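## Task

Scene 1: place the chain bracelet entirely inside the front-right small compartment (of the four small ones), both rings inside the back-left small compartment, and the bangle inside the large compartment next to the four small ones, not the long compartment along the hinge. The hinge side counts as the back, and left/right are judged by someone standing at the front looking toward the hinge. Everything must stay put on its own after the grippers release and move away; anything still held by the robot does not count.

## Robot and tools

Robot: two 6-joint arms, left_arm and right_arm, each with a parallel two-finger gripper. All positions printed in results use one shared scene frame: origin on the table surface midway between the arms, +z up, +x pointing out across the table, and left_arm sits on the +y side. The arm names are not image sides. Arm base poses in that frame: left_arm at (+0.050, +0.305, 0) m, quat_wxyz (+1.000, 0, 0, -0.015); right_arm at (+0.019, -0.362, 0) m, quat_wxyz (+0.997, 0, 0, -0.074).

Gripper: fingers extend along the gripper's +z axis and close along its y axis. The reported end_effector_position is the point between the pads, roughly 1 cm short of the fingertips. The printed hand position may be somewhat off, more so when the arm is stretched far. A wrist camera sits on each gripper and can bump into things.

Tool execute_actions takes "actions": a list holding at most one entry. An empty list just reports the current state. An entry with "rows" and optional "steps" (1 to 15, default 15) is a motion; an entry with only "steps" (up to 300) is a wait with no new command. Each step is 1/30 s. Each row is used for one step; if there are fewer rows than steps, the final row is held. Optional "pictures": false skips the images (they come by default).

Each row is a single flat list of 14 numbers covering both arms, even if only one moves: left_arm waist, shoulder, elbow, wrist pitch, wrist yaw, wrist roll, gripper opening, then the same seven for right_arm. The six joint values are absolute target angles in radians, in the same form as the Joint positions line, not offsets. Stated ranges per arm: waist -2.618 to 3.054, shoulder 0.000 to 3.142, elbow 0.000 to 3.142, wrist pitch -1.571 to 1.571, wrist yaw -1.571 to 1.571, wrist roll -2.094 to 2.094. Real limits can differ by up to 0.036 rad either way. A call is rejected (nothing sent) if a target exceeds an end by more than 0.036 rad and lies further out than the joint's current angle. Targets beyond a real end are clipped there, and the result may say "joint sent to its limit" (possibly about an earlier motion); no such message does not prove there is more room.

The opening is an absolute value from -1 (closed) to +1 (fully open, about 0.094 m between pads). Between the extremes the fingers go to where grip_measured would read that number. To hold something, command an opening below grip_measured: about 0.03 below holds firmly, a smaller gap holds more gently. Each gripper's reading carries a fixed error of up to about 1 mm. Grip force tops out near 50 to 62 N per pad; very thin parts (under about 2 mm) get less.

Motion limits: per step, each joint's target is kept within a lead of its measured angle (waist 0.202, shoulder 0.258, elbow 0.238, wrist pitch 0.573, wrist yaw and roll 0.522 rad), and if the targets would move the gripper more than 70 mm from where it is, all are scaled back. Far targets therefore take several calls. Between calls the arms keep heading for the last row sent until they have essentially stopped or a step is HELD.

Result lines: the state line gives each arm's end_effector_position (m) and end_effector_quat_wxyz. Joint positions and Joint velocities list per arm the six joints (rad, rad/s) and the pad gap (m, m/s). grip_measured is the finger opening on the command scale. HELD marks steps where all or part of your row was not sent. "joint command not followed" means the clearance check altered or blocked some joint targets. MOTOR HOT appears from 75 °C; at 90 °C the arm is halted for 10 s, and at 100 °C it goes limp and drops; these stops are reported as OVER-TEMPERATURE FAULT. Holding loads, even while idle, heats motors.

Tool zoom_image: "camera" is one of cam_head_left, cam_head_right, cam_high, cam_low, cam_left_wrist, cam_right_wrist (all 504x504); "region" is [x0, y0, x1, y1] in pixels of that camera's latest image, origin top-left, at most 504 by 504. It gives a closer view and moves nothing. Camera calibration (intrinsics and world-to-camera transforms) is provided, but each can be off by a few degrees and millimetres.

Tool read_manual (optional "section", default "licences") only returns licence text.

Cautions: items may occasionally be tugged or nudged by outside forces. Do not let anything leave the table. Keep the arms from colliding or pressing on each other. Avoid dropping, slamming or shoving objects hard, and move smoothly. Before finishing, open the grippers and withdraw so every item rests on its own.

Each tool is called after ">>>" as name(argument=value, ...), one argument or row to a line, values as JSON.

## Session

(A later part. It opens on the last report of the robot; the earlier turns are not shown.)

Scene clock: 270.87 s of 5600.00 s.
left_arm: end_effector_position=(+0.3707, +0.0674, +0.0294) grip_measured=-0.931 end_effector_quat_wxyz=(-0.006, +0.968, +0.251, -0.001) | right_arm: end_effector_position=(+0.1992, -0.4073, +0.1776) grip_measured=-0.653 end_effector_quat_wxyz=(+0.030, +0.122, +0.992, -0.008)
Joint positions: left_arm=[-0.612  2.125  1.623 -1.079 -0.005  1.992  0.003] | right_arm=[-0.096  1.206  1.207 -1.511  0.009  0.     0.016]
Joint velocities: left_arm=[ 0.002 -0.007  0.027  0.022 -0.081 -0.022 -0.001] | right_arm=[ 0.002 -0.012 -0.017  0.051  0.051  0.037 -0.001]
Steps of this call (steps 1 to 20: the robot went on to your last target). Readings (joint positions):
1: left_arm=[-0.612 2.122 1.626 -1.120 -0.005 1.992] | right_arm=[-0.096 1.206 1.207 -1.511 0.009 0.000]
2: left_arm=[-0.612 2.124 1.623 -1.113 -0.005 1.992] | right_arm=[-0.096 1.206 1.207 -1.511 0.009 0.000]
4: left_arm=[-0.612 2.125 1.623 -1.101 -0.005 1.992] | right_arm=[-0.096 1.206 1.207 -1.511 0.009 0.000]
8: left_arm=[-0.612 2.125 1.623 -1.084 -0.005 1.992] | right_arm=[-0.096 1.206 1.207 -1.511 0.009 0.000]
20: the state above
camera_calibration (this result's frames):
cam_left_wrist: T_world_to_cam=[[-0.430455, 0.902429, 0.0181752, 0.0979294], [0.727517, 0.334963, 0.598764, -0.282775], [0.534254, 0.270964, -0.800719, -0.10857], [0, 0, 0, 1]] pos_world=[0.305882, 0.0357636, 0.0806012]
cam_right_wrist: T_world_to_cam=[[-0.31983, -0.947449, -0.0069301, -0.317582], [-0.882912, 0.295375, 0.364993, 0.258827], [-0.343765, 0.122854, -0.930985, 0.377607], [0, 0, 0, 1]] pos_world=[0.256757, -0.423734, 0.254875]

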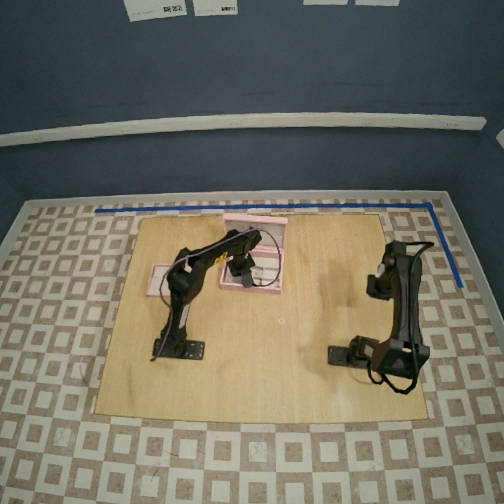

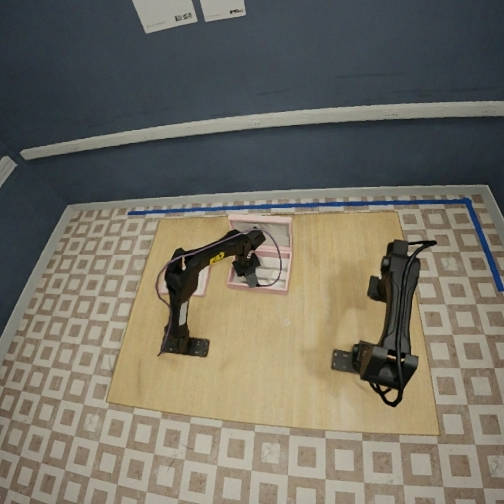

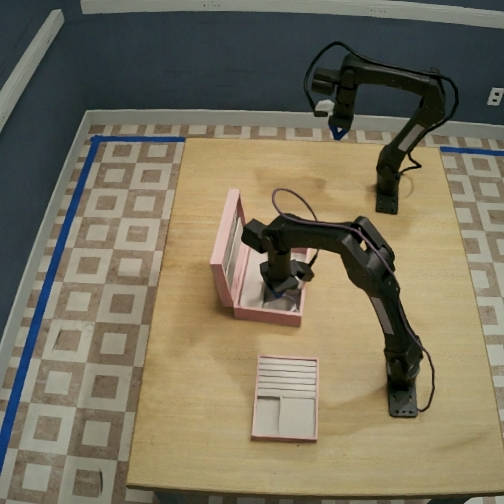

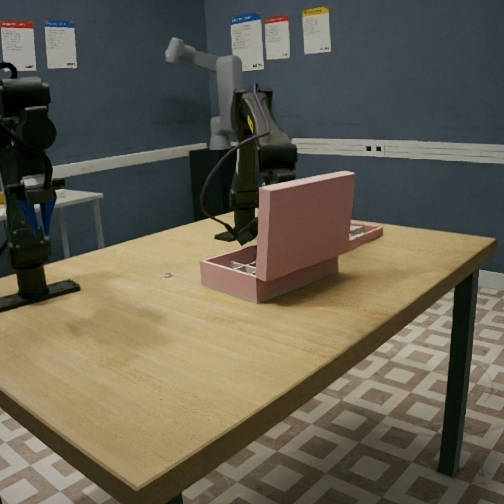

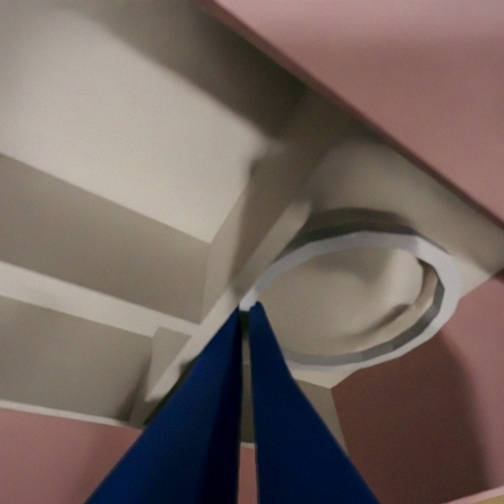

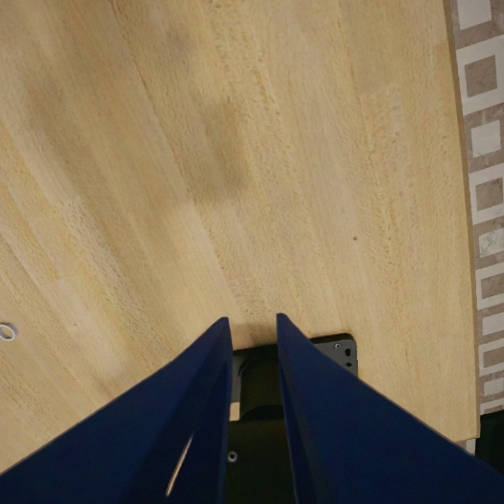

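>>> execute_actions(
  actions=[
    {"rows":[[-0.605,2.125,1.615,-1.07,0,2,-0.88,-0.3,1.2,1.2,-1.5,0,0,-0.65],[-0.605,2.125,1.615,-1.07,0,2,-0.82,-0.5,1.2,1.2,-1.5,0,0,-0.65],[-0.605,2.125,1.615,-1.07,0,2,-0.8,-0.6,1.1,1.1,-1.5,0,0,-0.65]],"steps":10},
  ],
  pictures=false,
)

>>> execute_actions(
  actions=[
    {"rows":[[-0.605,2.11,1.65,-1.12,0,2,-0.8,-0.6,1.1,1.1,-1.5,0,0,-0.65],[-0.605,2.1,1.68,-1.16,0,2,-0.8,-0.6,1.1,1.1,-1.5,0,0,-0.65],[-0.605,2.09,1.71,-1.2,0,2,-0.8,-0.6,1.1,1.1,-1.5,0,0,-0.65],[-0.605,2.08,1.74,-1.24,0,2,-0.8,-0.6,1.1,1.1,-1.5,0,0,-0.65],[-0.605,2.07,1.77,-1.28,0,2,-0.8,-0.6,1.1,1.1,-1.5,0,0,-0.65],[-0.605,2.06,1.8,-1.32,0,2,-0.8,-0.6,1.1,1.1,-1.5,0,0,-0.65],[-0.605,2.05,1.83,-1.36,0,2,-0.8,-0.6,1.1,1.1,-1.5,0,0,-0.65],[-0.605,2.04,1.86,-1.4,0,2,-0.8,-0.6,1.1,1.1,-1.5,0,0,-0.65],[-0.605,2.02,1.89,-1.45,0,2,-0.8,-0.6,1.1,1.1,-1.5,0,0,-0.65],[-0.605,2.0,1.92,-1.5,0,2,-0.8,-0.6,1.1,1.1,-1.5,0,0,-0.65]],"steps":15},
  ],
)

>>> execute_actions(
  actions=[
    {"rows":[[-1.0,2.0,1.92,-1.5,0,1,-0.15,-0.6,1.1,1.1,-1.5,0,0,-0.65]],"steps":12},
  ],
  pictures=false,
)

>>> execute_actions(
  actions=[
    {"rows":[[-1.263,2.05,1.92,-1.43,0,0,-0.15,-0.6,1.1,1.1,-1.5,0,0,-0.65]],"steps":12},
  ],
  pictures=false,
)

>>> execute_actions(
  actions=[
    {"rows":[[-1.263,2.08,1.9,-1.38,0,0,-0.15,-0.6,1.1,1.1,-1.5,0,0,-0.65],[-1.263,2.1,1.88,-1.34,0,0,-0.15,-0.6,1.1,1.1,-1.5,0,0,-0.65],[-1.263,2.12,1.86,-1.3,0,0,-0.15,-0.6,1.1,1.1,-1.5,0,0,-0.65],[-1.263,2.14,1.84,-1.26,0,0,-0.15,-0.6,1.1,1.1,-1.5,0,0,-0.65],[-1.263,2.16,1.82,-1.22,0,0,-0.15,-0.6,1.1,1.1,-1.5,0,0,-0.65],[-1.263,2.175,1.8,-1.18,0,0,-0.15,-0.6,1.1,1.1,-1.5,0,0,-0.65],[-1.263,2.185,1.775,-1.14,0,0,-0.15,-0.6,1.1,1.1,-1.5,0,0,-0.65]],"steps":15},
  ],
  pictures=false,
)

>>> execute_actions(
  actions=[
    {"steps":15},
  ],
)

Scene clock: 287.17 s of 5600.00 s.
left_arm: end_effector_position=(+0.3712, +0.0690, +0.0294) grip_measured=-0.802 end_effector_quat_wxyz=(-0.009, +0.968, +0.251, +0.000) | right_arm: end_effector_position=(+0.1403, -0.4729, +0.1645) grip_measured=-0.653 end_effector_quat_wxyz=(+0.025, +0.362, +0.932, -0.013)
Joint positions: left_arm=[-0.611  2.125  1.623 -1.081 -0.011  1.993  0.009] | right_arm=[-0.593  1.119  1.104 -1.5    0.007 -0.001  0.016]
Joint velocities: left_arm=[ 0.002  0.002 -0.007 -0.007 -0.066 -0.066  0.   ] | right_arm=[ 0.002  0.002 -0.012  0.051 -0.066 -0.037 -0.001]
Steps of this call (steps 1 to 15: the robot went on to your last target; steps 16 to 90: nothing new was sent; then 12.97 s passed at rest; steps 91 to 100: all 10 steps of this action). Readings (joint positions):
91: left_arm=[-0.612 2.125 1.623 -1.079 -0.005 1.992] | right_arm=[-0.130 1.206 1.207 -1.511 -0.008 -0.002]
92: left_arm=[-0.612 2.125 1.623 -1.080 -0.008 1.992] | right_arm=[-0.200 1.206 1.207 -1.509 -0.011 -0.002]
94: left_arm=[-0.611 2.125 1.623 -1.081 -0.011 1.993] | right_arm=[-0.354 1.171 1.159 -1.477 -0.008 -0.002]
98: left_arm=[-0.611 2.125 1.623 -1.081 -0.011 1.993] | right_arm=[-0.581 1.122 1.104 -1.497 0.006 -0.001]
100: the state above

Scene clock: 287.67 s of 5600.00 s.
left_arm: end_effector_position=(+0.3675, +0.0716, +0.1501) grip_measured=-0.802 end_effector_quat_wxyz=(+0.024, +0.967, +0.251, +0.026) | right_arm: end_effector_position=(+0.1403, -0.4729, +0.1645) grip_measured=-0.653 end_effector_quat_wxyz=(+0.025, +0.362, +0.932, -0.013)
Joint positions: left_arm=[-0.611  1.994  1.908 -1.415 -0.011  1.993  0.009] | right_arm=[-0.593  1.119  1.104 -1.5    0.007 -0.001  0.016]
Joint velocities: left_arm=[ 0.007 -0.242  0.085 -0.418  0.007 -0.022  0.   ] | right_arm=[-0.002 -0.007 -0.017 -0.022  0.051 -0.022  0.001]
Steps of this call (steps 1 to 15: all 15 steps of this action). Readings (joint positions):
1: left_arm=[-0.611 2.125 1.623 -1.084 -0.011 1.993] | right_arm=[-0.593 1.119 1.104 -1.500 0.007 -0.001]
2: left_arm=[-0.611 2.125 1.628 -1.094 -0.011 1.993] | right_arm=[-0.593 1.119 1.104 -1.500 0.007 -0.001]
4: left_arm=[-0.611 2.125 1.657 -1.134 -0.011 1.993] | right_arm=[-0.593 1.119 1.104 -1.500 0.007 -0.001]
8: left_arm=[-0.611 2.107 1.774 -1.243 -0.011 1.993] | right_arm=[-0.593 1.119 1.104 -1.500 0.007 -0.001]
15: the state above
camera_calibration (this result's frames):
cam_left_wrist: T_world_to_cam=[[-0.429545, 0.901677, -0.0497086, 0.100496], [0.686054, 0.361629, 0.631311, -0.345745], [0.587214, 0.237073, -0.773935, -0.0323952], [0, 0, 0, 1]] pos_world=[0.29939, 0.0420962, 0.198196]
cam_right_wrist: T_world_to_cam=[[-0.731785, -0.681475, -0.00910043, -0.214746], [-0.635655, 0.677644, 0.369786, 0.376256], [-0.245833, 0.276389, -0.929072, 0.411779], [0, 0, 0, 1]] pos_world=[0.183251, -0.515123, 0.241484]

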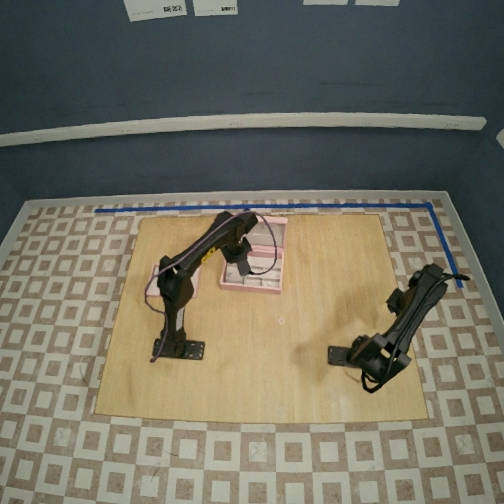

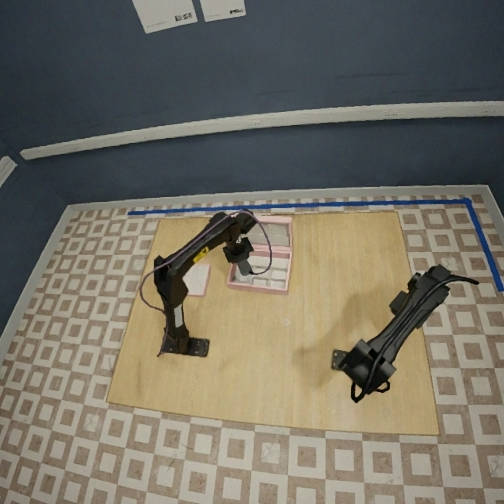

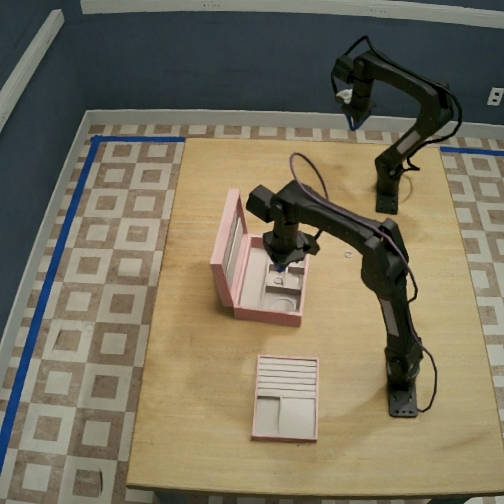

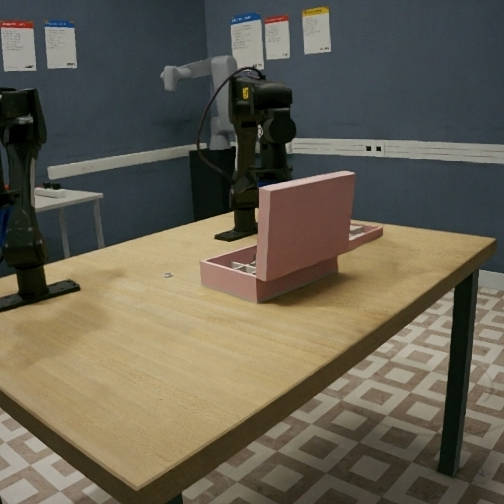

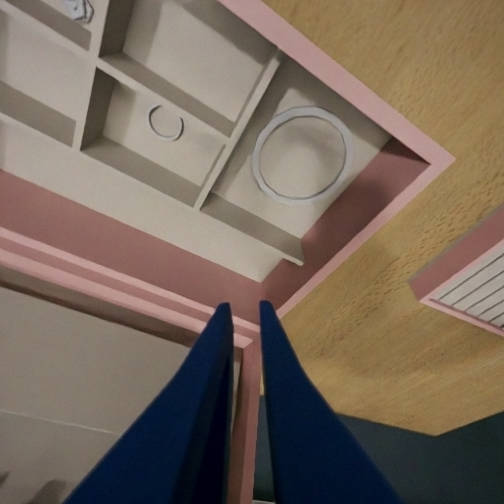

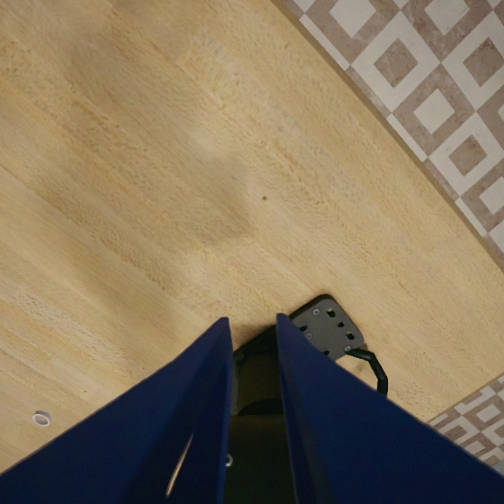

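Scene clock: 288.07 s of 5600.00 s.
left_arm: end_effector_position=(+0.2310, -0.0322, +0.1482) grip_measured=-0.152 end_effector_quat_wxyz=(+0.009, +0.893, +0.451, -0.004) | right_arm: end_effector_position=(+0.1403, -0.4729, +0.1645) grip_measured=-0.653 end_effector_quat_wxyz=(+0.025, +0.362, +0.932, -0.013)
Joint positions: left_arm=[-1.045  1.999  1.909 -1.463  0.009  1.13   0.04 ] | right_arm=[-0.593  1.119  1.104 -1.5    0.007 -0.001  0.016]
Joint velocities: left_arm=[ 0.173 -0.002 -0.022 -0.168 -0.066 -0.799  0.   ] | right_arm=[-0.007 -0.002  0.007 -0.022 -0.022 -0.037 -0.001]
Steps of this call (steps 1 to 12: all 12 steps of this action). Readings (joint positions):
1: left_arm=[-0.626 1.989 1.909 -1.428 -0.019 1.917] | right_arm=[-0.593 1.119 1.104 -1.500 0.007 -0.001]
2: left_arm=[-0.655 1.988 1.909 -1.437 -0.024 1.828] | right_arm=[-0.593 1.119 1.104 -1.500 0.007 -0.001]
4: left_arm=[-0.752 1.992 1.909 -1.445 -0.025 1.652] | right_arm=[-0.593 1.119 1.104 -1.500 0.007 -0.001]
8: left_arm=[-0.981 1.999 1.909 -1.447 -0.011 1.305] | right_arm=[-0.593 1.119 1.104 -1.500 0.007 -0.001]
12: the state above

Scene clock: 288.47 s of 5600.00 s.
left_arm: end_effector_position=(+0.1475, -0.0720, +0.1286) grip_measured=-0.152 end_effector_quat_wxyz=(-0.007, +0.673, +0.740, +0.001) | right_arm: end_effector_position=(+0.1403, -0.4729, +0.1645) grip_measured=-0.653 end_effector_quat_wxyz=(+0.025, +0.362, +0.932, -0.013)
Joint positions: left_arm=[-1.286  2.052  1.909 -1.44   0.007  0.159  0.04 ] | right_arm=[-0.593  1.119  1.104 -1.5    0.007 -0.001  0.016]
Joint velocities: left_arm=[ 0.178 -0.012 -0.002 -0.037 -0.022 -1.033 -0.001] | right_arm=[-0.017 -0.017  0.012  0.007 -0.007  0.022  0.001]
Steps of this call (steps 1 to 12: all 12 steps of this action). Readings (joint positions):
1: left_arm=[-1.056 2.002 1.909 -1.463 -0.002 1.050] | right_arm=[-0.593 1.119 1.104 -1.500 0.007 -0.001]
2: left_arm=[-1.080 2.006 1.909 -1.459 -0.012 0.962] | right_arm=[-0.593 1.119 1.104 -1.500 0.007 -0.001]
4: left_arm=[-1.167 2.021 1.909 -1.451 -0.015 0.769] | right_arm=[-0.593 1.119 1.104 -1.500 0.007 -0.001]
8: left_arm=[-1.294 2.050 1.909 -1.440 0.004 0.379] | right_arm=[-0.593 1.119 1.104 -1.500 0.007 -0.001]
12: the state above

Scene clock: 288.97 s of 5600.00 s.
left_arm: end_effector_position=(+0.1604, -0.0919, +0.0322) grip_measured=-0.152 end_effector_quat_wxyz=(-0.021, +0.610, +0.792, +0.013) | right_arm: end_effector_position=(+0.1403, -0.4729, +0.1645) grip_measured=-0.653 end_effector_quat_wxyz=(+0.025, +0.362, +0.932, -0.013)
Joint positions: left_arm=[-1.268  2.212  1.772 -1.181  0.005  0.014  0.04 ] | right_arm=[-0.593  1.119  1.104 -1.5    0.007 -0.001  0.016]
Joint velocities: left_arm=[ 0.007 -0.09   0.007  0.256 -0.051 -0.022  0.   ] | right_arm=[-0.002 -0.002  0.002 -0.051 -0.066 -0.007 -0.   ]
Steps of this call (steps 1 to 15: all 15 steps of this action). Readings (joint positions):
1: left_arm=[-1.279 2.054 1.909 -1.437 0.006 0.129] | right_arm=[-0.593 1.119 1.104 -1.500 0.007 -0.001]
2: left_arm=[-1.274 2.058 1.909 -1.427 0.006 0.104] | right_arm=[-0.593 1.119 1.104 -1.500 0.007 -0.001]
4: left_arm=[-1.269 2.072 1.896 -1.381 0.005 0.070] | right_arm=[-0.593 1.119 1.104 -1.500 0.007 -0.001]
8: left_arm=[-1.268 2.139 1.824 -1.257 0.005 0.033] | right_arm=[-0.593 1.119 1.104 -1.500 0.007 -0.001]
15: the state above

Scene clock: 289.47 s of 5600.00 s.
left_arm: end_effector_position=(+0.1621, -0.0977, +0.0332) grip_measured=-0.152 end_effector_quat_wxyz=(-0.011, +0.608, +0.794, +0.005) | right_arm: end_effector_position=(+0.1403, -0.4729, +0.1645) grip_measured=-0.653 end_effector_quat_wxyz=(+0.025, +0.362, +0.932, -0.013)
Joint positions: left_arm=[-1.268  2.209  1.772 -1.158  0.005  0.009  0.04 ] | right_arm=[-0.593  1.119  1.104 -1.5    0.007 -0.001  0.016]
Joint velocities: left_arm=[-0.007  0.002 -0.007 -0.007  0.051  0.037 -0.001] | right_arm=[-0.002  0.002 -0.017 -0.007 -0.081  0.051  0.   ]
Steps of this call (steps 1 to 15: the robot went on to your last target). Readings (joint positions):
1: left_arm=[-1.268 2.209 1.772 -1.175 0.005 0.013] | right_arm=[-0.593 1.119 1.104 -1.500 0.007 -0.001]
2: left_arm=[-1.268 2.209 1.772 -1.171 0.005 0.012] | right_arm=[-0.593 1.119 1.104 -1.500 0.007 -0.001]
4: left_arm=[-1.268 2.209 1.772 -1.165 0.005 0.011] | right_arm=[-0.593 1.119 1.104 -1.500 0.007 -0.001]
8: left_arm=[-1.268 2.209 1.772 -1.160 0.005 0.009] | right_arm=[-0.593 1.119 1.104 -1.500 0.007 -0.001]
15: the state above
camera_calibration (this result's frames):
cam_left_wrist: T_world_to_cam=[[-0.979793, -0.199611, 0.0126688, 0.138599], [-0.149333, 0.772197, 0.617585, 0.106218], [-0.13306, 0.603213, -0.786402, 0.190835], [0, 0, 0, 1]] pos_world=[0.177053, -0.16947, 0.0827187]
cam_right_wrist: T_world_to_cam=[[-0.731785, -0.681475, -0.00910043, -0.214746], [-0.635655, 0.677644, 0.369786, 0.376256], [-0.245833, 0.276389, -0.929072, 0.411779], [0, 0, 0, 1]] pos_world=[0.183251, -0.515123, 0.241484]

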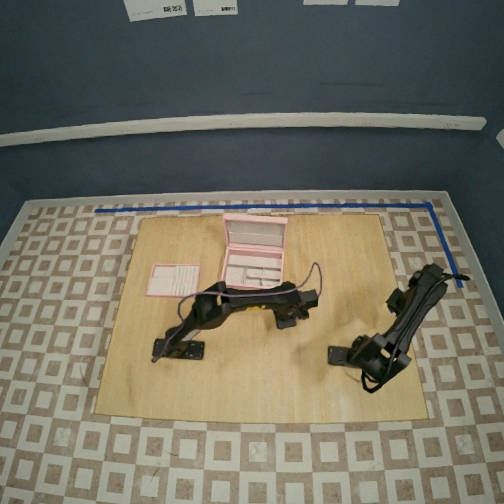

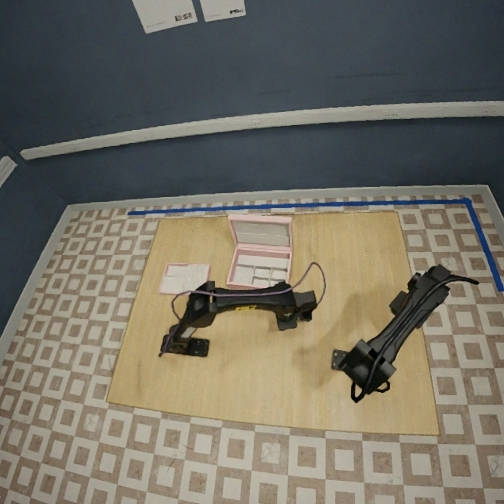

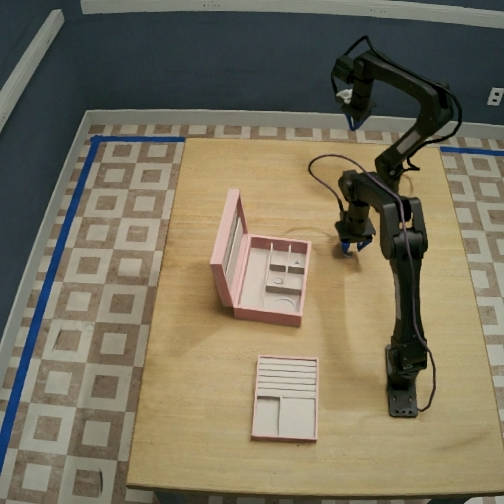

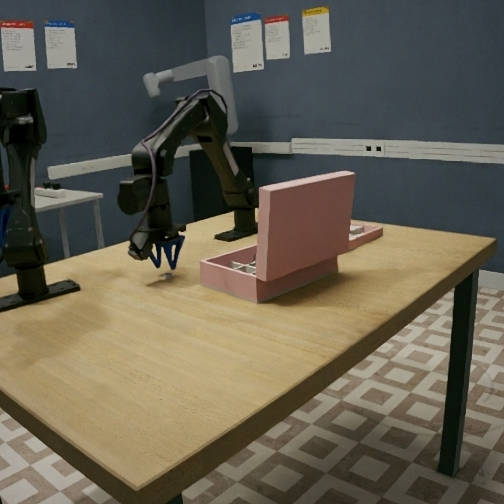

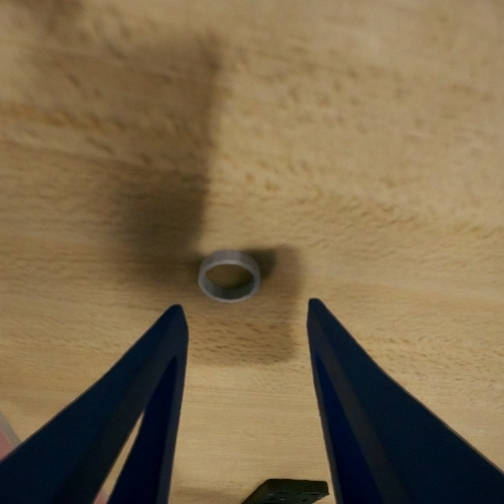

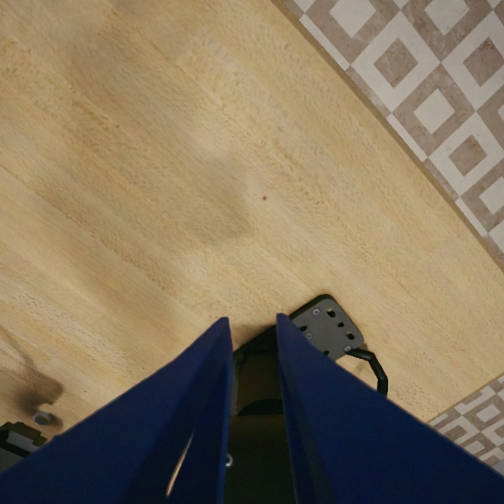

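>>> execute_actions(
  actions=[
    {"rows":[[-1.24,2.195,1.76,-1.14,0,0,-0.15,-0.6,1.1,1.1,-1.5,0,0,-0.65],[-1.24,2.195,1.75,-1.12,0,0,-0.15,-0.6,1.1,1.1,-1.5,0,0,-0.65],[-1.24,2.195,1.74,-1.1,0,0,-0.15,-0.6,1.1,1.1,-1.5,0,0,-0.65],[-1.24,2.195,1.725,-1.085,0,0,-0.15,-0.6,1.1,1.1,-1.5,0,0,-0.65],[-1.24,2.195,1.71,-1.07,0,0,-0.15,-0.6,1.1,1.1,-1.5,0,0,-0.65],[-1.24,2.195,1.70,-1.06,0,0,-0.15,-0.6,1.1,1.1,-1.5,0,0,-0.65],[-1.24,2.195,1.69,-1.055,0,0,-0.15,-0.6,1.1,1.1,-1.5,0,0,-0.65]],"steps":15},
  ],
  pictures=false,
)

>>> execute_actions(
  actions=[
    {"steps":12},
  ],
)

Scene clock: 298.87 s of 5600.00 s.
left_arm: end_effector_position=(+0.1698, -0.0935, +0.0164) grip_measured=-0.152 end_effector_quat_wxyz=(-0.008, +0.600, +0.800, +0.003) | right_arm: end_effector_position=(+0.1403, -0.4729, +0.1645) grip_measured=-0.653 end_effector_quat_wxyz=(+0.025, +0.362, +0.932, -0.013)
Joint positions: left_arm=[-1.248  2.209  1.704 -1.082  0.005  0.008  0.04 ] | right_arm=[-0.593  1.119  1.104 -1.5    0.007 -0.001  0.016]
Joint velocities: left_arm=[-0.012  0.002 -0.017  0.037 -0.081 -0.051  0.   ] | right_arm=[-0.012  0.007 -0.007 -0.037 -0.066  0.037  0.002]
Steps of this call (steps 1 to 15: the robot went on to your last target; steps 16 to 90: nothing new was sent; then 5.90 s passed at rest; steps 91 to 105: all 15 steps of this action). Readings (joint positions):
91: left_arm=[-1.267 2.209 1.772 -1.158 0.005 0.008] | right_arm=[-0.593 1.119 1.104 -1.500 0.007 -0.001]
92: left_arm=[-1.265 2.209 1.772 -1.156 0.005 0.008] | right_arm=[-0.593 1.119 1.104 -1.500 0.007 -0.001]
94: left_arm=[-1.258 2.209 1.764 -1.138 0.005 0.008] | right_arm=[-0.593 1.119 1.104 -1.500 0.007 -0.001]
98: left_arm=[-1.248 2.209 1.718 -1.098 0.005 0.008] | right_arm=[-0.593 1.119 1.104 -1.500 0.007 -0.001]
105: the state above

Scene clock: 299.27 s of 5600.00 s.
left_arm: end_effector_position=(+0.1701, -0.0944, +0.0164) grip_measured=-0.152 end_effector_quat_wxyz=(-0.006, +0.600, +0.800, +0.002) | right_arm: end_effector_position=(+0.1403, -0.4729, +0.1645) grip_measured=-0.653 end_effector_quat_wxyz=(+0.025, +0.362, +0.932, -0.013)
Joint positions: left_arm=[-1.248  2.209  1.704 -1.078  0.005  0.008  0.04 ] | right_arm=[-0.593  1.119  1.104 -1.5    0.007 -0.001  0.016]
Joint velocities: left_arm=[ 0.007  0.017 -0.002 -0.037 -0.081 -0.007  0.   ] | right_arm=[-0.002 -0.007 -0.017 -0.037 -0.007 -0.051 -0.001]
Steps of this call (steps 1 to 12: the robot went on to your last target). Readings (joint positions):
1: left_arm=[-1.248 2.209 1.704 -1.081 0.005 0.008] | right_arm=[-0.593 1.119 1.104 -1.500 0.007 -0.001]
2: left_arm=[-1.248 2.209 1.704 -1.080 0.005 0.008] | right_arm=[-0.593 1.119 1.104 -1.500 0.007 -0.001]
4: left_arm=[-1.248 2.209 1.704 -1.079 0.005 0.008] | right_arm=[-0.593 1.119 1.104 -1.500 0.007 -0.001]
8: left_arm=[-1.248 2.209 1.704 -1.078 0.005 0.008] | right_arm=[-0.593 1.119 1.104 -1.500 0.007 -0.001]
12: the state above
camera_calibration (this result's frames):
cam_left_wrist: T_world_to_cam=[[-0.975264, -0.220728, 0.0118218, 0.144566], [-0.168189, 0.775702, 0.608276, 0.118904], [-0.143434, 0.591241, -0.793638, 0.177405], [0, 0, 0, 1]] pos_world=[0.186434, -0.165213, 0.0667592]
cam_right_wrist: T_world_to_cam=[[-0.731785, -0.681475, -0.00910043, -0.214746], [-0.635655, 0.677644, 0.369786, 0.376256], [-0.245833, 0.276389, -0.929072, 0.411779], [0, 0, 0, 1]] pos_world=[0.183251, -0.515123, 0.241484]

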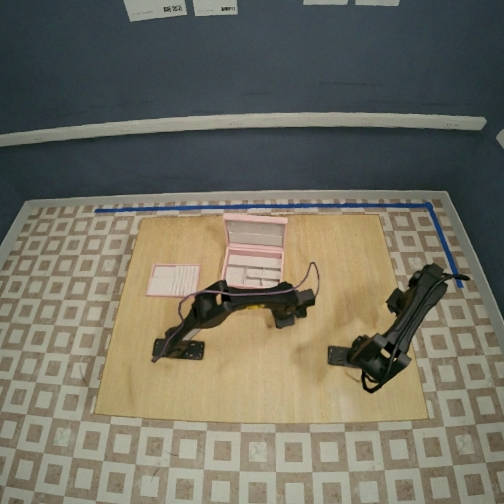

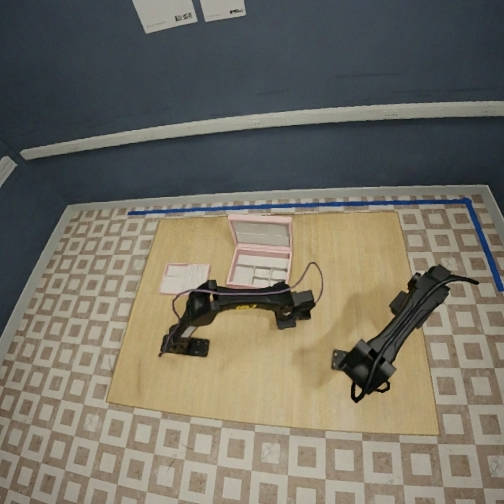

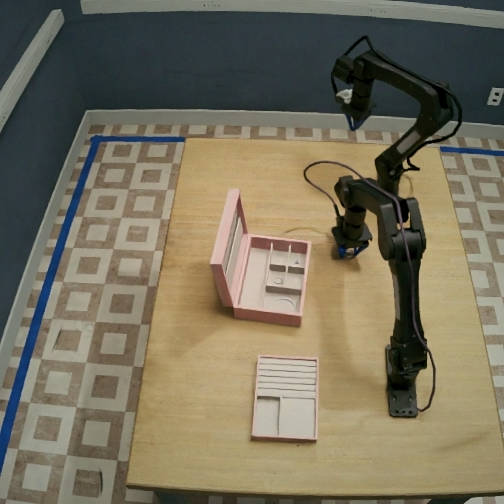

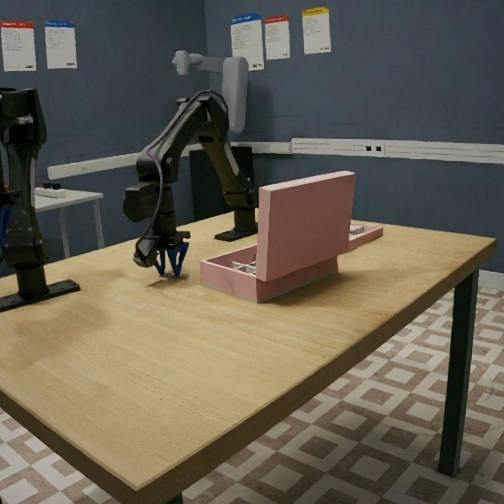

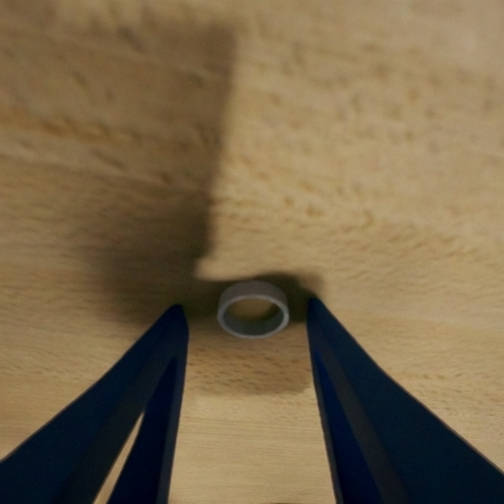

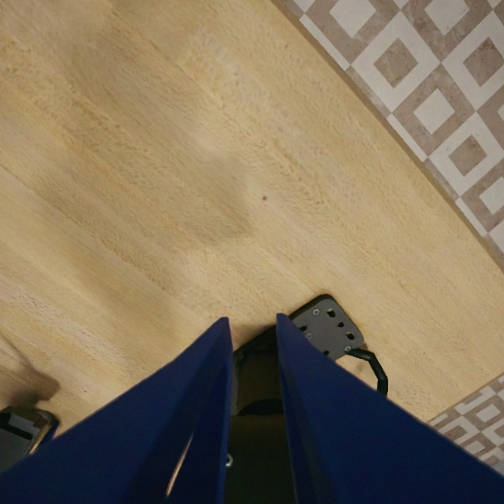

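>>> execute_actions(
  actions=[
    {"rows":[[-1.248,2.205,1.675,-1.045,0,0,-0.15,-0.6,1.1,1.1,-1.5,0,0,-0.65],[-1.248,2.205,1.675,-1.045,0,0,-0.15,-0.6,1.1,1.1,-1.5,0,0,-0.65],[-1.248,2.205,1.675,-1.045,0,0,-0.15,-0.6,1.1,1.1,-1.5,0,0,-0.65],[-1.248,2.205,1.675,-1.045,0,0,-0.15,-0.6,1.1,1.1,-1.5,0,0,-0.65],[-1.248,2.205,1.675,-1.045,0,0,-0.15,-0.6,1.1,1.1,-1.5,0,0,-0.65],[-1.248,2.205,1.675,-1.045,0,0,-0.15,-0.6,1.1,1.1,-1.5,0,0,-0.65],[-1.248,2.205,1.675,-1.045,0,0,-0.3,-0.6,1.1,1.1,-1.5,0,0,-0.65],[-1.248,2.205,1.675,-1.045,0,0,-0.4,-0.6,1.1,1.1,-1.5,0,0,-0.65],[-1.248,2.205,1.675,-1.045,0,0,-0.5,-0.6,1.1,1.1,-1.5,0,0,-0.65],[-1.248,2.205,1.675,-1.045,0,0,-0.56,-0.6,1.1,1.1,-1.5,0,0,-0.65],[-1.248,2.205,1.675,-1.045,0,0,-0.63,-0.6,1.1,1.1,-1.5,0,0,-0.65]],"steps":15},
  ],
  pictures=false,
)

>>> execute_actions(
  actions=[
    {"rows":[[-1.248,2.2,1.68,-1.06,0,0,-0.63,-0.6,1.1,1.1,-1.5,0,0,-0.65],[-1.248,2.2,1.68,-1.06,0,0,-0.63,-0.6,1.1,1.1,-1.5,0,0,-0.65],[-1.248,2.18,1.72,-1.12,0,0,-0.63,-0.6,1.1,1.1,-1.5,0,0,-0.65],[-1.248,2.16,1.76,-1.18,0,0,-0.63,-0.6,1.1,1.1,-1.5,0,0,-0.65],[-1.248,2.14,1.8,-1.24,0,0,-0.63,-0.6,1.1,1.1,-1.5,0,0,-0.65],[-1.248,2.12,1.84,-1.3,0,0,-0.63,-0.6,1.1,1.1,-1.5,0,0,-0.65],[-1.248,2.1,1.88,-1.36,0,0,-0.63,-0.6,1.1,1.1,-1.5,0,0,-0.65],[-1.248,2.08,1.92,-1.42,0,0,-0.63,-0.6,1.1,1.1,-1.5,0,0,-0.65],[-1.248,2.06,1.96,-1.48,0,0,-0.63,-0.6,1.1,1.1,-1.5,0,0,-0.65],[-1.248,2.04,2.0,-1.53,0,0,-0.63,-0.6,1.1,1.1,-1.5,0,0,-0.65]],"steps":15},
  ],
)

Scene clock: 317.00 s of 5600.00 s.
left_arm: end_effector_position=(+0.1708, -0.0969, +0.0158) grip_measured=-0.613 end_effector_quat_wxyz=(-0.001, +0.600, +0.800, -0.002) | right_arm: end_effector_position=(+0.1403, -0.4729, +0.1645) grip_measured=-0.653 end_effector_quat_wxyz=(+0.025, +0.362, +0.932, -0.013)
Joint positions: left_arm=[-1.248  2.209  1.702 -1.064  0.005  0.008  0.018] | right_arm=[-0.593  1.119  1.104 -1.5    0.007 -0.001  0.016]
Joint velocities: left_arm=[ 0.017 -0.002  0.007  0.007  0.066  0.022 -0.001] | right_arm=[ 0.007 -0.002 -0.007  0.051 -0.066  0.051  0.001]
Steps of this call (steps 1 to 15: the robot went on to your last target; steps 16 to 90: nothing new was sent; then 14.23 s passed at rest; steps 91 to 105: all 15 steps of this action). Readings (joint positions):
91: left_arm=[-1.248 2.209 1.704 -1.077 0.005 0.008] | right_arm=[-0.593 1.119 1.104 -1.500 0.007 -0.001]
92: left_arm=[-1.248 2.209 1.704 -1.076 0.005 0.008] | right_arm=[-0.593 1.119 1.104 -1.500 0.007 -0.001]
94: left_arm=[-1.248 2.209 1.704 -1.073 0.005 0.008] | right_arm=[-0.593 1.119 1.104 -1.500 0.007 -0.001]
98: left_arm=[-1.248 2.209 1.704 -1.070 0.005 0.008] | right_arm=[-0.593 1.119 1.104 -1.500 0.007 -0.001]
105: the state above

Scene clock: 317.50 s of 5600.00 s.
left_arm: end_effector_position=(+0.1678, -0.0870, +0.1486) grip_measured=-0.613 end_effector_quat_wxyz=(+0.031, +0.599, +0.799, -0.026) | right_arm: end_effector_position=(+0.1403, -0.4729, +0.1645) grip_measured=-0.653 end_effector_quat_wxyz=(+0.025, +0.362, +0.932, -0.013)
Joint positions: left_arm=[-1.248  2.048  1.98  -1.421  0.005  0.008  0.018] | right_arm=[-0.593  1.119  1.104 -1.5    0.007 -0.001  0.016]
Joint velocities: left_arm=[-0.027 -0.535  0.3   -0.608 -0.095  0.066  0.001] | right_arm=[ 0.002 -0.012 -0.017  0.007 -0.007 -0.022 -0.001]
Steps of this call (steps 1 to 15: all 15 steps of this action). Readings (joint positions):
1: left_arm=[-1.248 2.209 1.702 -1.064 0.005 0.008] | right_arm=[-0.593 1.119 1.104 -1.500 0.007 -0.001]
2: left_arm=[-1.248 2.209 1.702 -1.064 0.005 0.008] | right_arm=[-0.593 1.119 1.104 -1.500 0.007 -0.001]
4: left_arm=[-1.248 2.207 1.707 -1.081 0.005 0.008] | right_arm=[-0.593 1.119 1.104 -1.500 0.007 -0.001]
8: left_arm=[-1.248 2.188 1.798 -1.219 0.005 0.008] | right_arm=[-0.593 1.119 1.104 -1.500 0.007 -0.001]
15: the state above
camera_calibration (this result's frames):
cam_left_wrist: T_world_to_cam=[[-0.975494, -0.219964, 0.00531534, 0.14354], [-0.183482, 0.826563, 0.532097, 0.0506899], [-0.121436, 0.518082, -0.846667, 0.275508], [0, 0, 0, 1]] pos_world=[0.18278, -0.15306, 0.205529]
cam_right_wrist: T_world_to_cam=[[-0.731785, -0.681475, -0.00910043, -0.214746], [-0.635655, 0.677644, 0.369786, 0.376256], [-0.245833, 0.276389, -0.929072, 0.411779], [0, 0, 0, 1]] pos_world=[0.183251, -0.515123, 0.241484]

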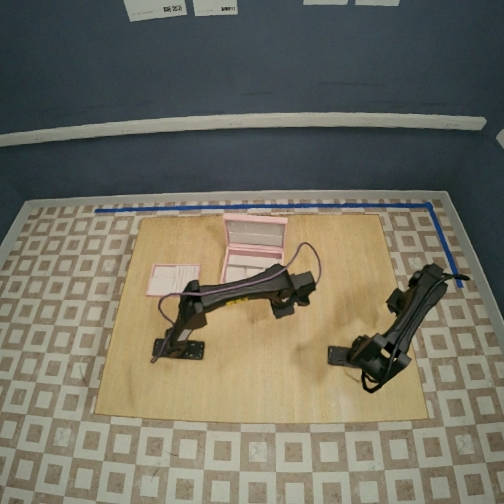

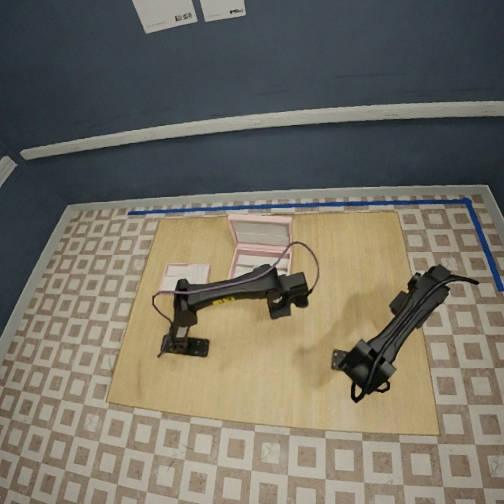

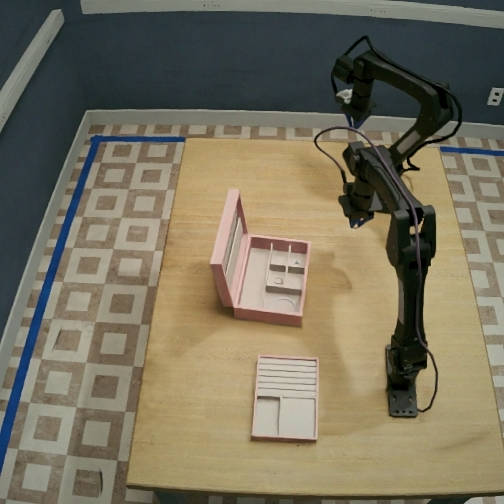

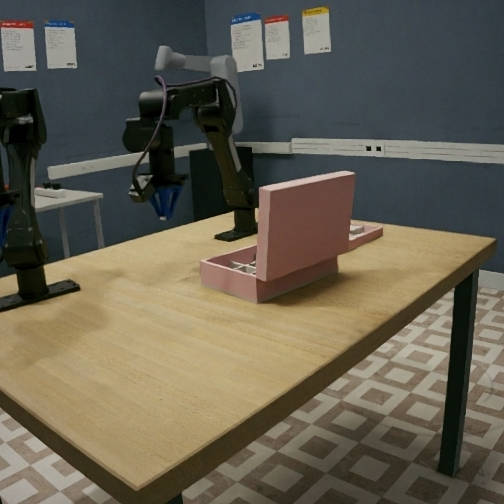

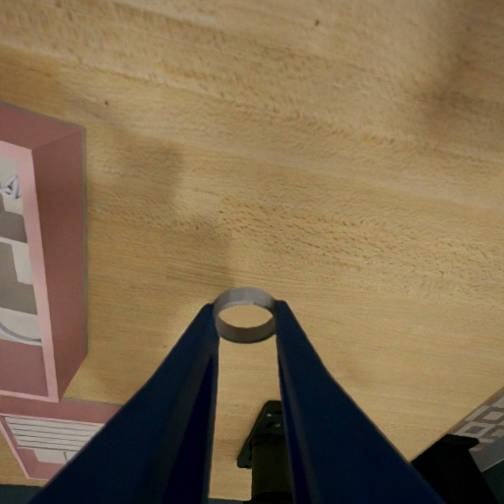

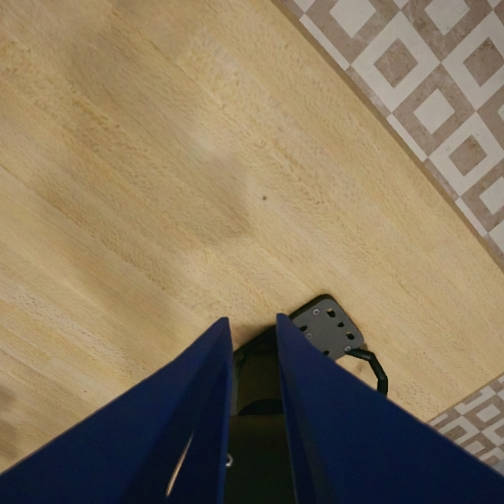

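>>> execute_actions(
  actions=[
    {"rows":[[-1.15,2.04,2.0,-1.53,0,0.5,-0.63,-0.6,1.1,1.1,-1.5,0,0,-0.65],[-1.1,2.04,2.0,-1.53,0,0.8,-0.63,-0.6,1.1,1.1,-1.5,0,0,-0.65],[-1.05,2.04,2.0,-1.53,0,1.1,-0.63,-0.6,1.1,1.1,-1.5,0,0,-0.65],[-1.0,2.04,2.0,-1.53,0,1.4,-0.63,-0.6,1.1,1.1,-1.5,0,0,-0.65],[-0.95,2.04,2.0,-1.53,0,1.7,-0.63,-0.6,1.1,1.1,-1.5,0,0,-0.65],[-0.9,2.04,2.0,-1.53,0,2,-0.63,-0.6,1.1,1.1,-1.5,0,0,-0.65]],"steps":15},
  ],
  pictures=false,
)

>>> execute_actions(
  actions=[
    {"rows":[[-0.87,2.05,2.01,-1.53,0,2,-0.63,-0.6,1.1,1.1,-1.5,0,0,-0.65],[-0.84,2.06,2.02,-1.53,0,2,-0.63,-0.6,1.1,1.1,-1.5,0,0,-0.65],[-0.81,2.07,2.03,-1.53,0,2,-0.63,-0.6,1.1,1.1,-1.5,0,0,-0.65],[-0.78,2.08,2.05,-1.53,0,2,-0.63,-0.6,1.1,1.1,-1.5,0,0,-0.65],[-0.75,2.1,2.07,-1.53,0,2,-0.63,-0.6,1.1,1.1,-1.5,0,0,-0.65],[-0.73,2.12,2.09,-1.53,0,2,-0.63,-0.6,1.1,1.1,-1.5,0,0,-0.65],[-0.72,2.14,2.11,-1.53,0,2,-0.63,-0.6,1.1,1.1,-1.5,0,0,-0.65],[-0.71,2.16,2.13,-1.53,0,2,-0.63,-0.6,1.1,1.1,-1.5,0,0,-0.65],[-0.7,2.18,2.15,-1.53,0,2,-0.63,-0.6,1.1,1.1,-1.5,0,0,-0.65],[-0.7,2.2,2.17,-1.52,0,2,-0.63,-0.6,1.1,1.1,-1.5,0,0,-0.65],[-0.7,2.22,2.19,-1.51,0,2,-0.63,-0.6,1.1,1.1,-1.5,0,0,-0.65],[-0.7,2.24,2.2,-1.5,0,2,-0.63,-0.6,1.1,1.1,-1.5,0,0,-0.65]],"steps":15},
  ],
  pictures=false,
)

>>> execute_actions(
  actions=[
    {"rows":[[-0.7,2.25,2.17,-1.47,0,2,-0.63,-0.6,1.1,1.1,-1.5,0,0,-0.65],[-0.7,2.25,2.14,-1.44,0,2,-0.63,-0.6,1.1,1.1,-1.5,0,0,-0.65],[-0.7,2.25,2.11,-1.41,0,2,-0.63,-0.6,1.1,1.1,-1.5,0,0,-0.65],[-0.7,2.25,2.08,-1.38,0,2,-0.63,-0.6,1.1,1.1,-1.5,0,0,-0.65],[-0.7,2.25,2.05,-1.35,0,2,-0.63,-0.6,1.1,1.1,-1.5,0,0,-0.65],[-0.7,2.25,2.02,-1.32,0,2,-0.63,-0.6,1.1,1.1,-1.5,0,0,-0.65],[-0.7,2.25,1.99,-1.29,0,2,-0.63,-0.6,1.1,1.1,-1.5,0,0,-0.65],[-0.7,2.25,1.97,-1.26,0,2,-0.63,-0.6,1.1,1.1,-1.5,0,0,-0.65]],"steps":15},
  ],
  pictures=false,
)

>>> execute_actions(
  actions=[
    {"steps":15},
  ],
)

Scene clock: 332.50 s of 5600.00 s.
left_arm: end_effector_position=(+0.2919, +0.0002, +0.1571) grip_measured=-0.613 end_effector_quat_wxyz=(+0.008, +0.927, +0.375, +0.010) | right_arm: end_effector_position=(+0.1403, -0.4729, +0.1645) grip_measured=-0.653 end_effector_quat_wxyz=(+0.025, +0.362, +0.932, -0.013)
Joint positions: left_arm=[-0.878  2.032  1.993 -1.51  -0.014  1.464  0.018] | right_arm=[-0.593  1.119  1.104 -1.5    0.007 -0.001  0.016]
Joint velocities: left_arm=[-0.286  0.012 -0.002 -0.007  0.066  2.791 -0.001] | right_arm=[-0.012  0.002 -0.007 -0.051  0.007  0.081  0.002]
Steps of this call (steps 1 to 30: the robot went on to your last target; steps 31 to 90: nothing new was sent; then 11.50 s passed at rest; steps 91 to 105: all 15 steps of this action). Readings (joint positions):
91: left_arm=[-1.240 2.032 1.993 -1.510 0.008 0.089] | right_arm=[-0.593 1.119 1.104 -1.500 0.007 -0.001]
92: left_arm=[-1.221 2.032 1.993 -1.510 0.012 0.189] | right_arm=[-0.593 1.119 1.104 -1.500 0.007 -0.001]
94: left_arm=[-1.146 2.032 1.993 -1.510 0.017 0.385] | right_arm=[-0.593 1.119 1.104 -1.500 0.007 -0.001]
98: left_arm=[-0.928 2.032 1.993 -1.510 0.006 0.766] | right_arm=[-0.593 1.119 1.104 -1.500 0.007 -0.001]
105: the state above

Scene clock: 333.00 s of 5600.00 s.
left_arm: end_effector_position=(+0.3761, +0.0248, +0.1214) grip_measured=-0.613 end_effector_quat_wxyz=(-0.003, +0.974, +0.225, +0.003) | right_arm: end_effector_position=(+0.1403, -0.4729, +0.1645) grip_measured=-0.653 end_effector_quat_wxyz=(+0.025, +0.362, +0.932, -0.013)
Joint positions: left_arm=[-0.685  2.233  2.165 -1.503 -0.008  1.973  0.018] | right_arm=[-0.593  1.119  1.104 -1.5    0.007 -0.001  0.016]
Joint velocities: left_arm=[-0.071  0.247  0.007 -0.037  0.007  0.081  0.   ] | right_arm=[-0.007 -0.017  0.012  0.022 -0.007  0.007 -0.   ]
Steps of this call (steps 1 to 15: all 15 steps of this action). Readings (joint positions):
1: left_arm=[-0.883 2.032 1.993 -1.510 -0.011 1.565] | right_arm=[-0.593 1.119 1.104 -1.500 0.007 -0.001]
2: left_arm=[-0.884 2.033 1.993 -1.510 -0.007 1.650] | right_arm=[-0.593 1.119 1.104 -1.500 0.007 -0.001]
4: left_arm=[-0.862 2.043 2.002 -1.514 -0.002 1.774] | right_arm=[-0.593 1.119 1.104 -1.500 0.007 -0.001]
8: left_arm=[-0.753 2.107 2.074 -1.517 0.001 1.903] | right_arm=[-0.593 1.119 1.104 -1.500 0.007 -0.001]
15: the state above

Scene clock: 333.50 s of 5600.00 s.
left_arm: end_effector_position=(+0.3801, +0.0180, +0.0638) grip_measured=-0.613 end_effector_quat_wxyz=(-0.004, +0.977, +0.213, +0.002) | right_arm: end_effector_position=(+0.1403, -0.4729, +0.1645) grip_measured=-0.653 end_effector_quat_wxyz=(+0.025, +0.362, +0.932, -0.013)
Joint positions: left_arm=[-0.69   2.258  1.977 -1.295 -0.008  1.991  0.018] | right_arm=[-0.593  1.119  1.104 -1.5    0.007 -0.001  0.016]
Joint velocities: left_arm=[-0.002 -0.002 -0.012  0.125 -0.051  0.007 -0.   ] | right_arm=[ 0.007 -0.012  0.007 -0.022 -0.051  0.051  0.001]
Steps of this call (steps 1 to 15: all 15 steps of this action). Readings (joint positions):
1: left_arm=[-0.687 2.241 2.165 -1.501 -0.008 1.977] | right_arm=[-0.593 1.119 1.104 -1.500 0.007 -0.001]
2: left_arm=[-0.689 2.245 2.162 -1.493 -0.008 1.980] | right_arm=[-0.593 1.119 1.104 -1.500 0.007 -0.001]
4: left_arm=[-0.690 2.246 2.136 -1.460 -0.008 1.984] | right_arm=[-0.593 1.119 1.104 -1.500 0.007 -0.001]
8: left_arm=[-0.690 2.246 2.031 -1.368 -0.008 1.988] | right_arm=[-0.593 1.119 1.104 -1.500 0.007 -0.001]
15: the state above

Scene clock: 334.00 s of 5600.00 s.
left_arm: end_effector_position=(+0.3844, +0.0142, +0.0639) grip_measured=-0.613 end_effector_quat_wxyz=(+0.005, +0.977, +0.213, +0.008) | right_arm: end_effector_position=(+0.1403, -0.4729, +0.1645) grip_measured=-0.653 end_effector_quat_wxyz=(+0.025, +0.362, +0.932, -0.013)
Joint positions: left_arm=[-0.69   2.258  1.977 -1.272 -0.008  1.992  0.018] | right_arm=[-0.593  1.119  1.104 -1.5    0.007 -0.001  0.016]
Joint velocities: left_arm=[-0.012  0.012  0.012  0.022  0.037 -0.007  0.   ] | right_arm=[ 0.007 -0.017  0.022  0.007 -0.051 -0.051  0.001]
Steps of this call (steps 1 to 15: the robot went on to your last target). Readings (joint positions):
1: left_arm=[-0.690 2.258 1.977 -1.289 -0.008 1.991] | right_arm=[-0.593 1.119 1.104 -1.500 0.007 -0.001]
2: left_arm=[-0.690 2.258 1.977 -1.285 -0.008 1.991] | right_arm=[-0.593 1.119 1.104 -1.500 0.007 -0.001]
4: left_arm=[-0.690 2.258 1.977 -1.280 -0.008 1.991] | right_arm=[-0.593 1.119 1.104 -1.500 0.007 -0.001]
8: left_arm=[-0.690 2.258 1.977 -1.274 -0.008 1.991] | right_arm=[-0.593 1.119 1.104 -1.500 0.007 -0.001]
15: the state above
camera_calibration (this result's frames):
cam_left_wrist: T_world_to_cam=[[-0.358436, 0.933537, -0.00558579, 0.124622], [0.737673, 0.28689, 0.611173, -0.299606], [0.572155, 0.214946, -0.791477, -0.0882247], [0, 0, 0, 1]] pos_world=[0.316158, -0.0114222, 0.113979]
cam_right_wrist: T_world_to_cam=[[-0.731785, -0.681475, -0.00910043, -0.214746], [-0.635655, 0.677644, 0.369786, 0.376256], [-0.245833, 0.276389, -0.929072, 0.411779], [0, 0, 0, 1]] pos_world=[0.183251, -0.515123, 0.241484]

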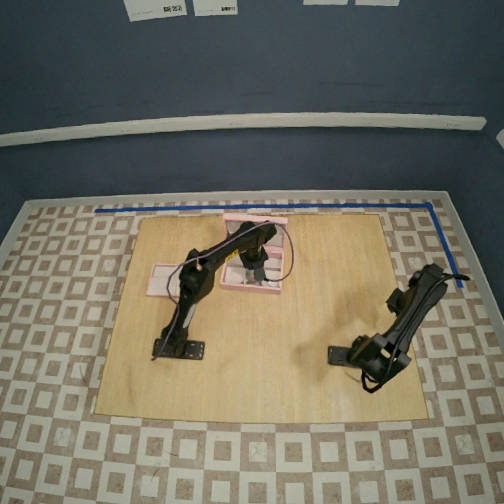

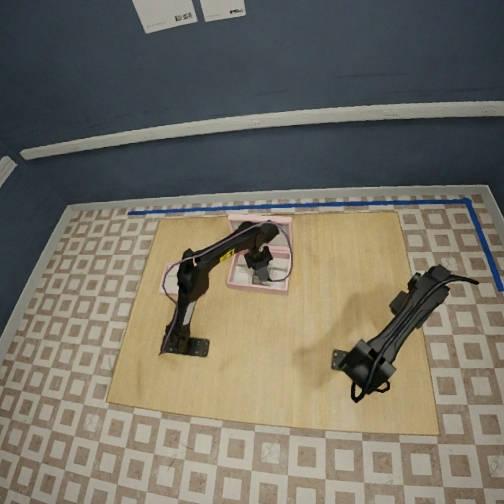

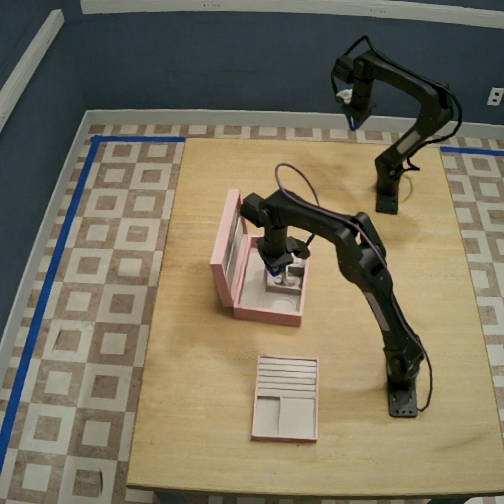

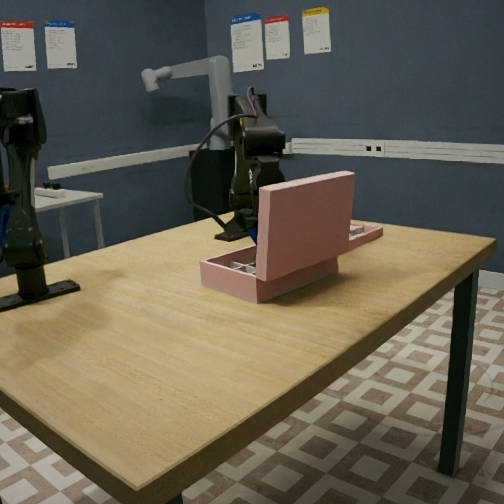

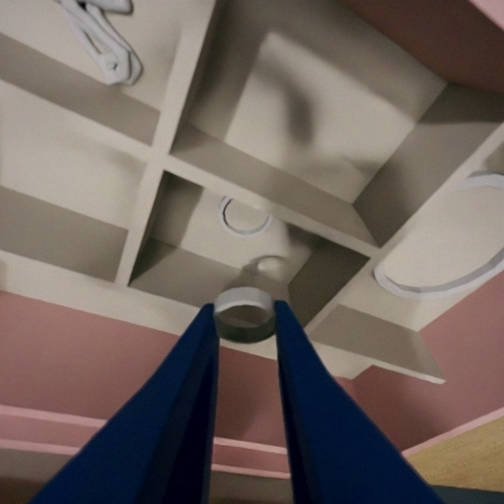

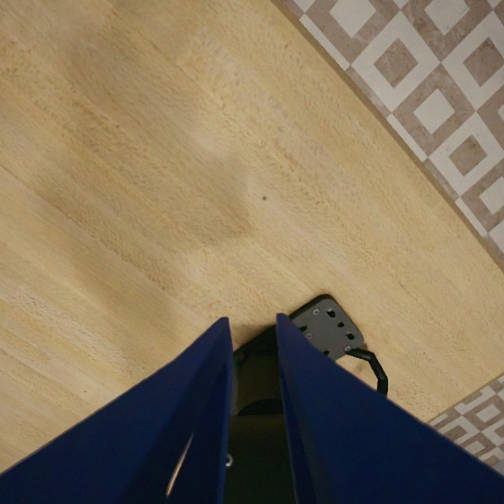

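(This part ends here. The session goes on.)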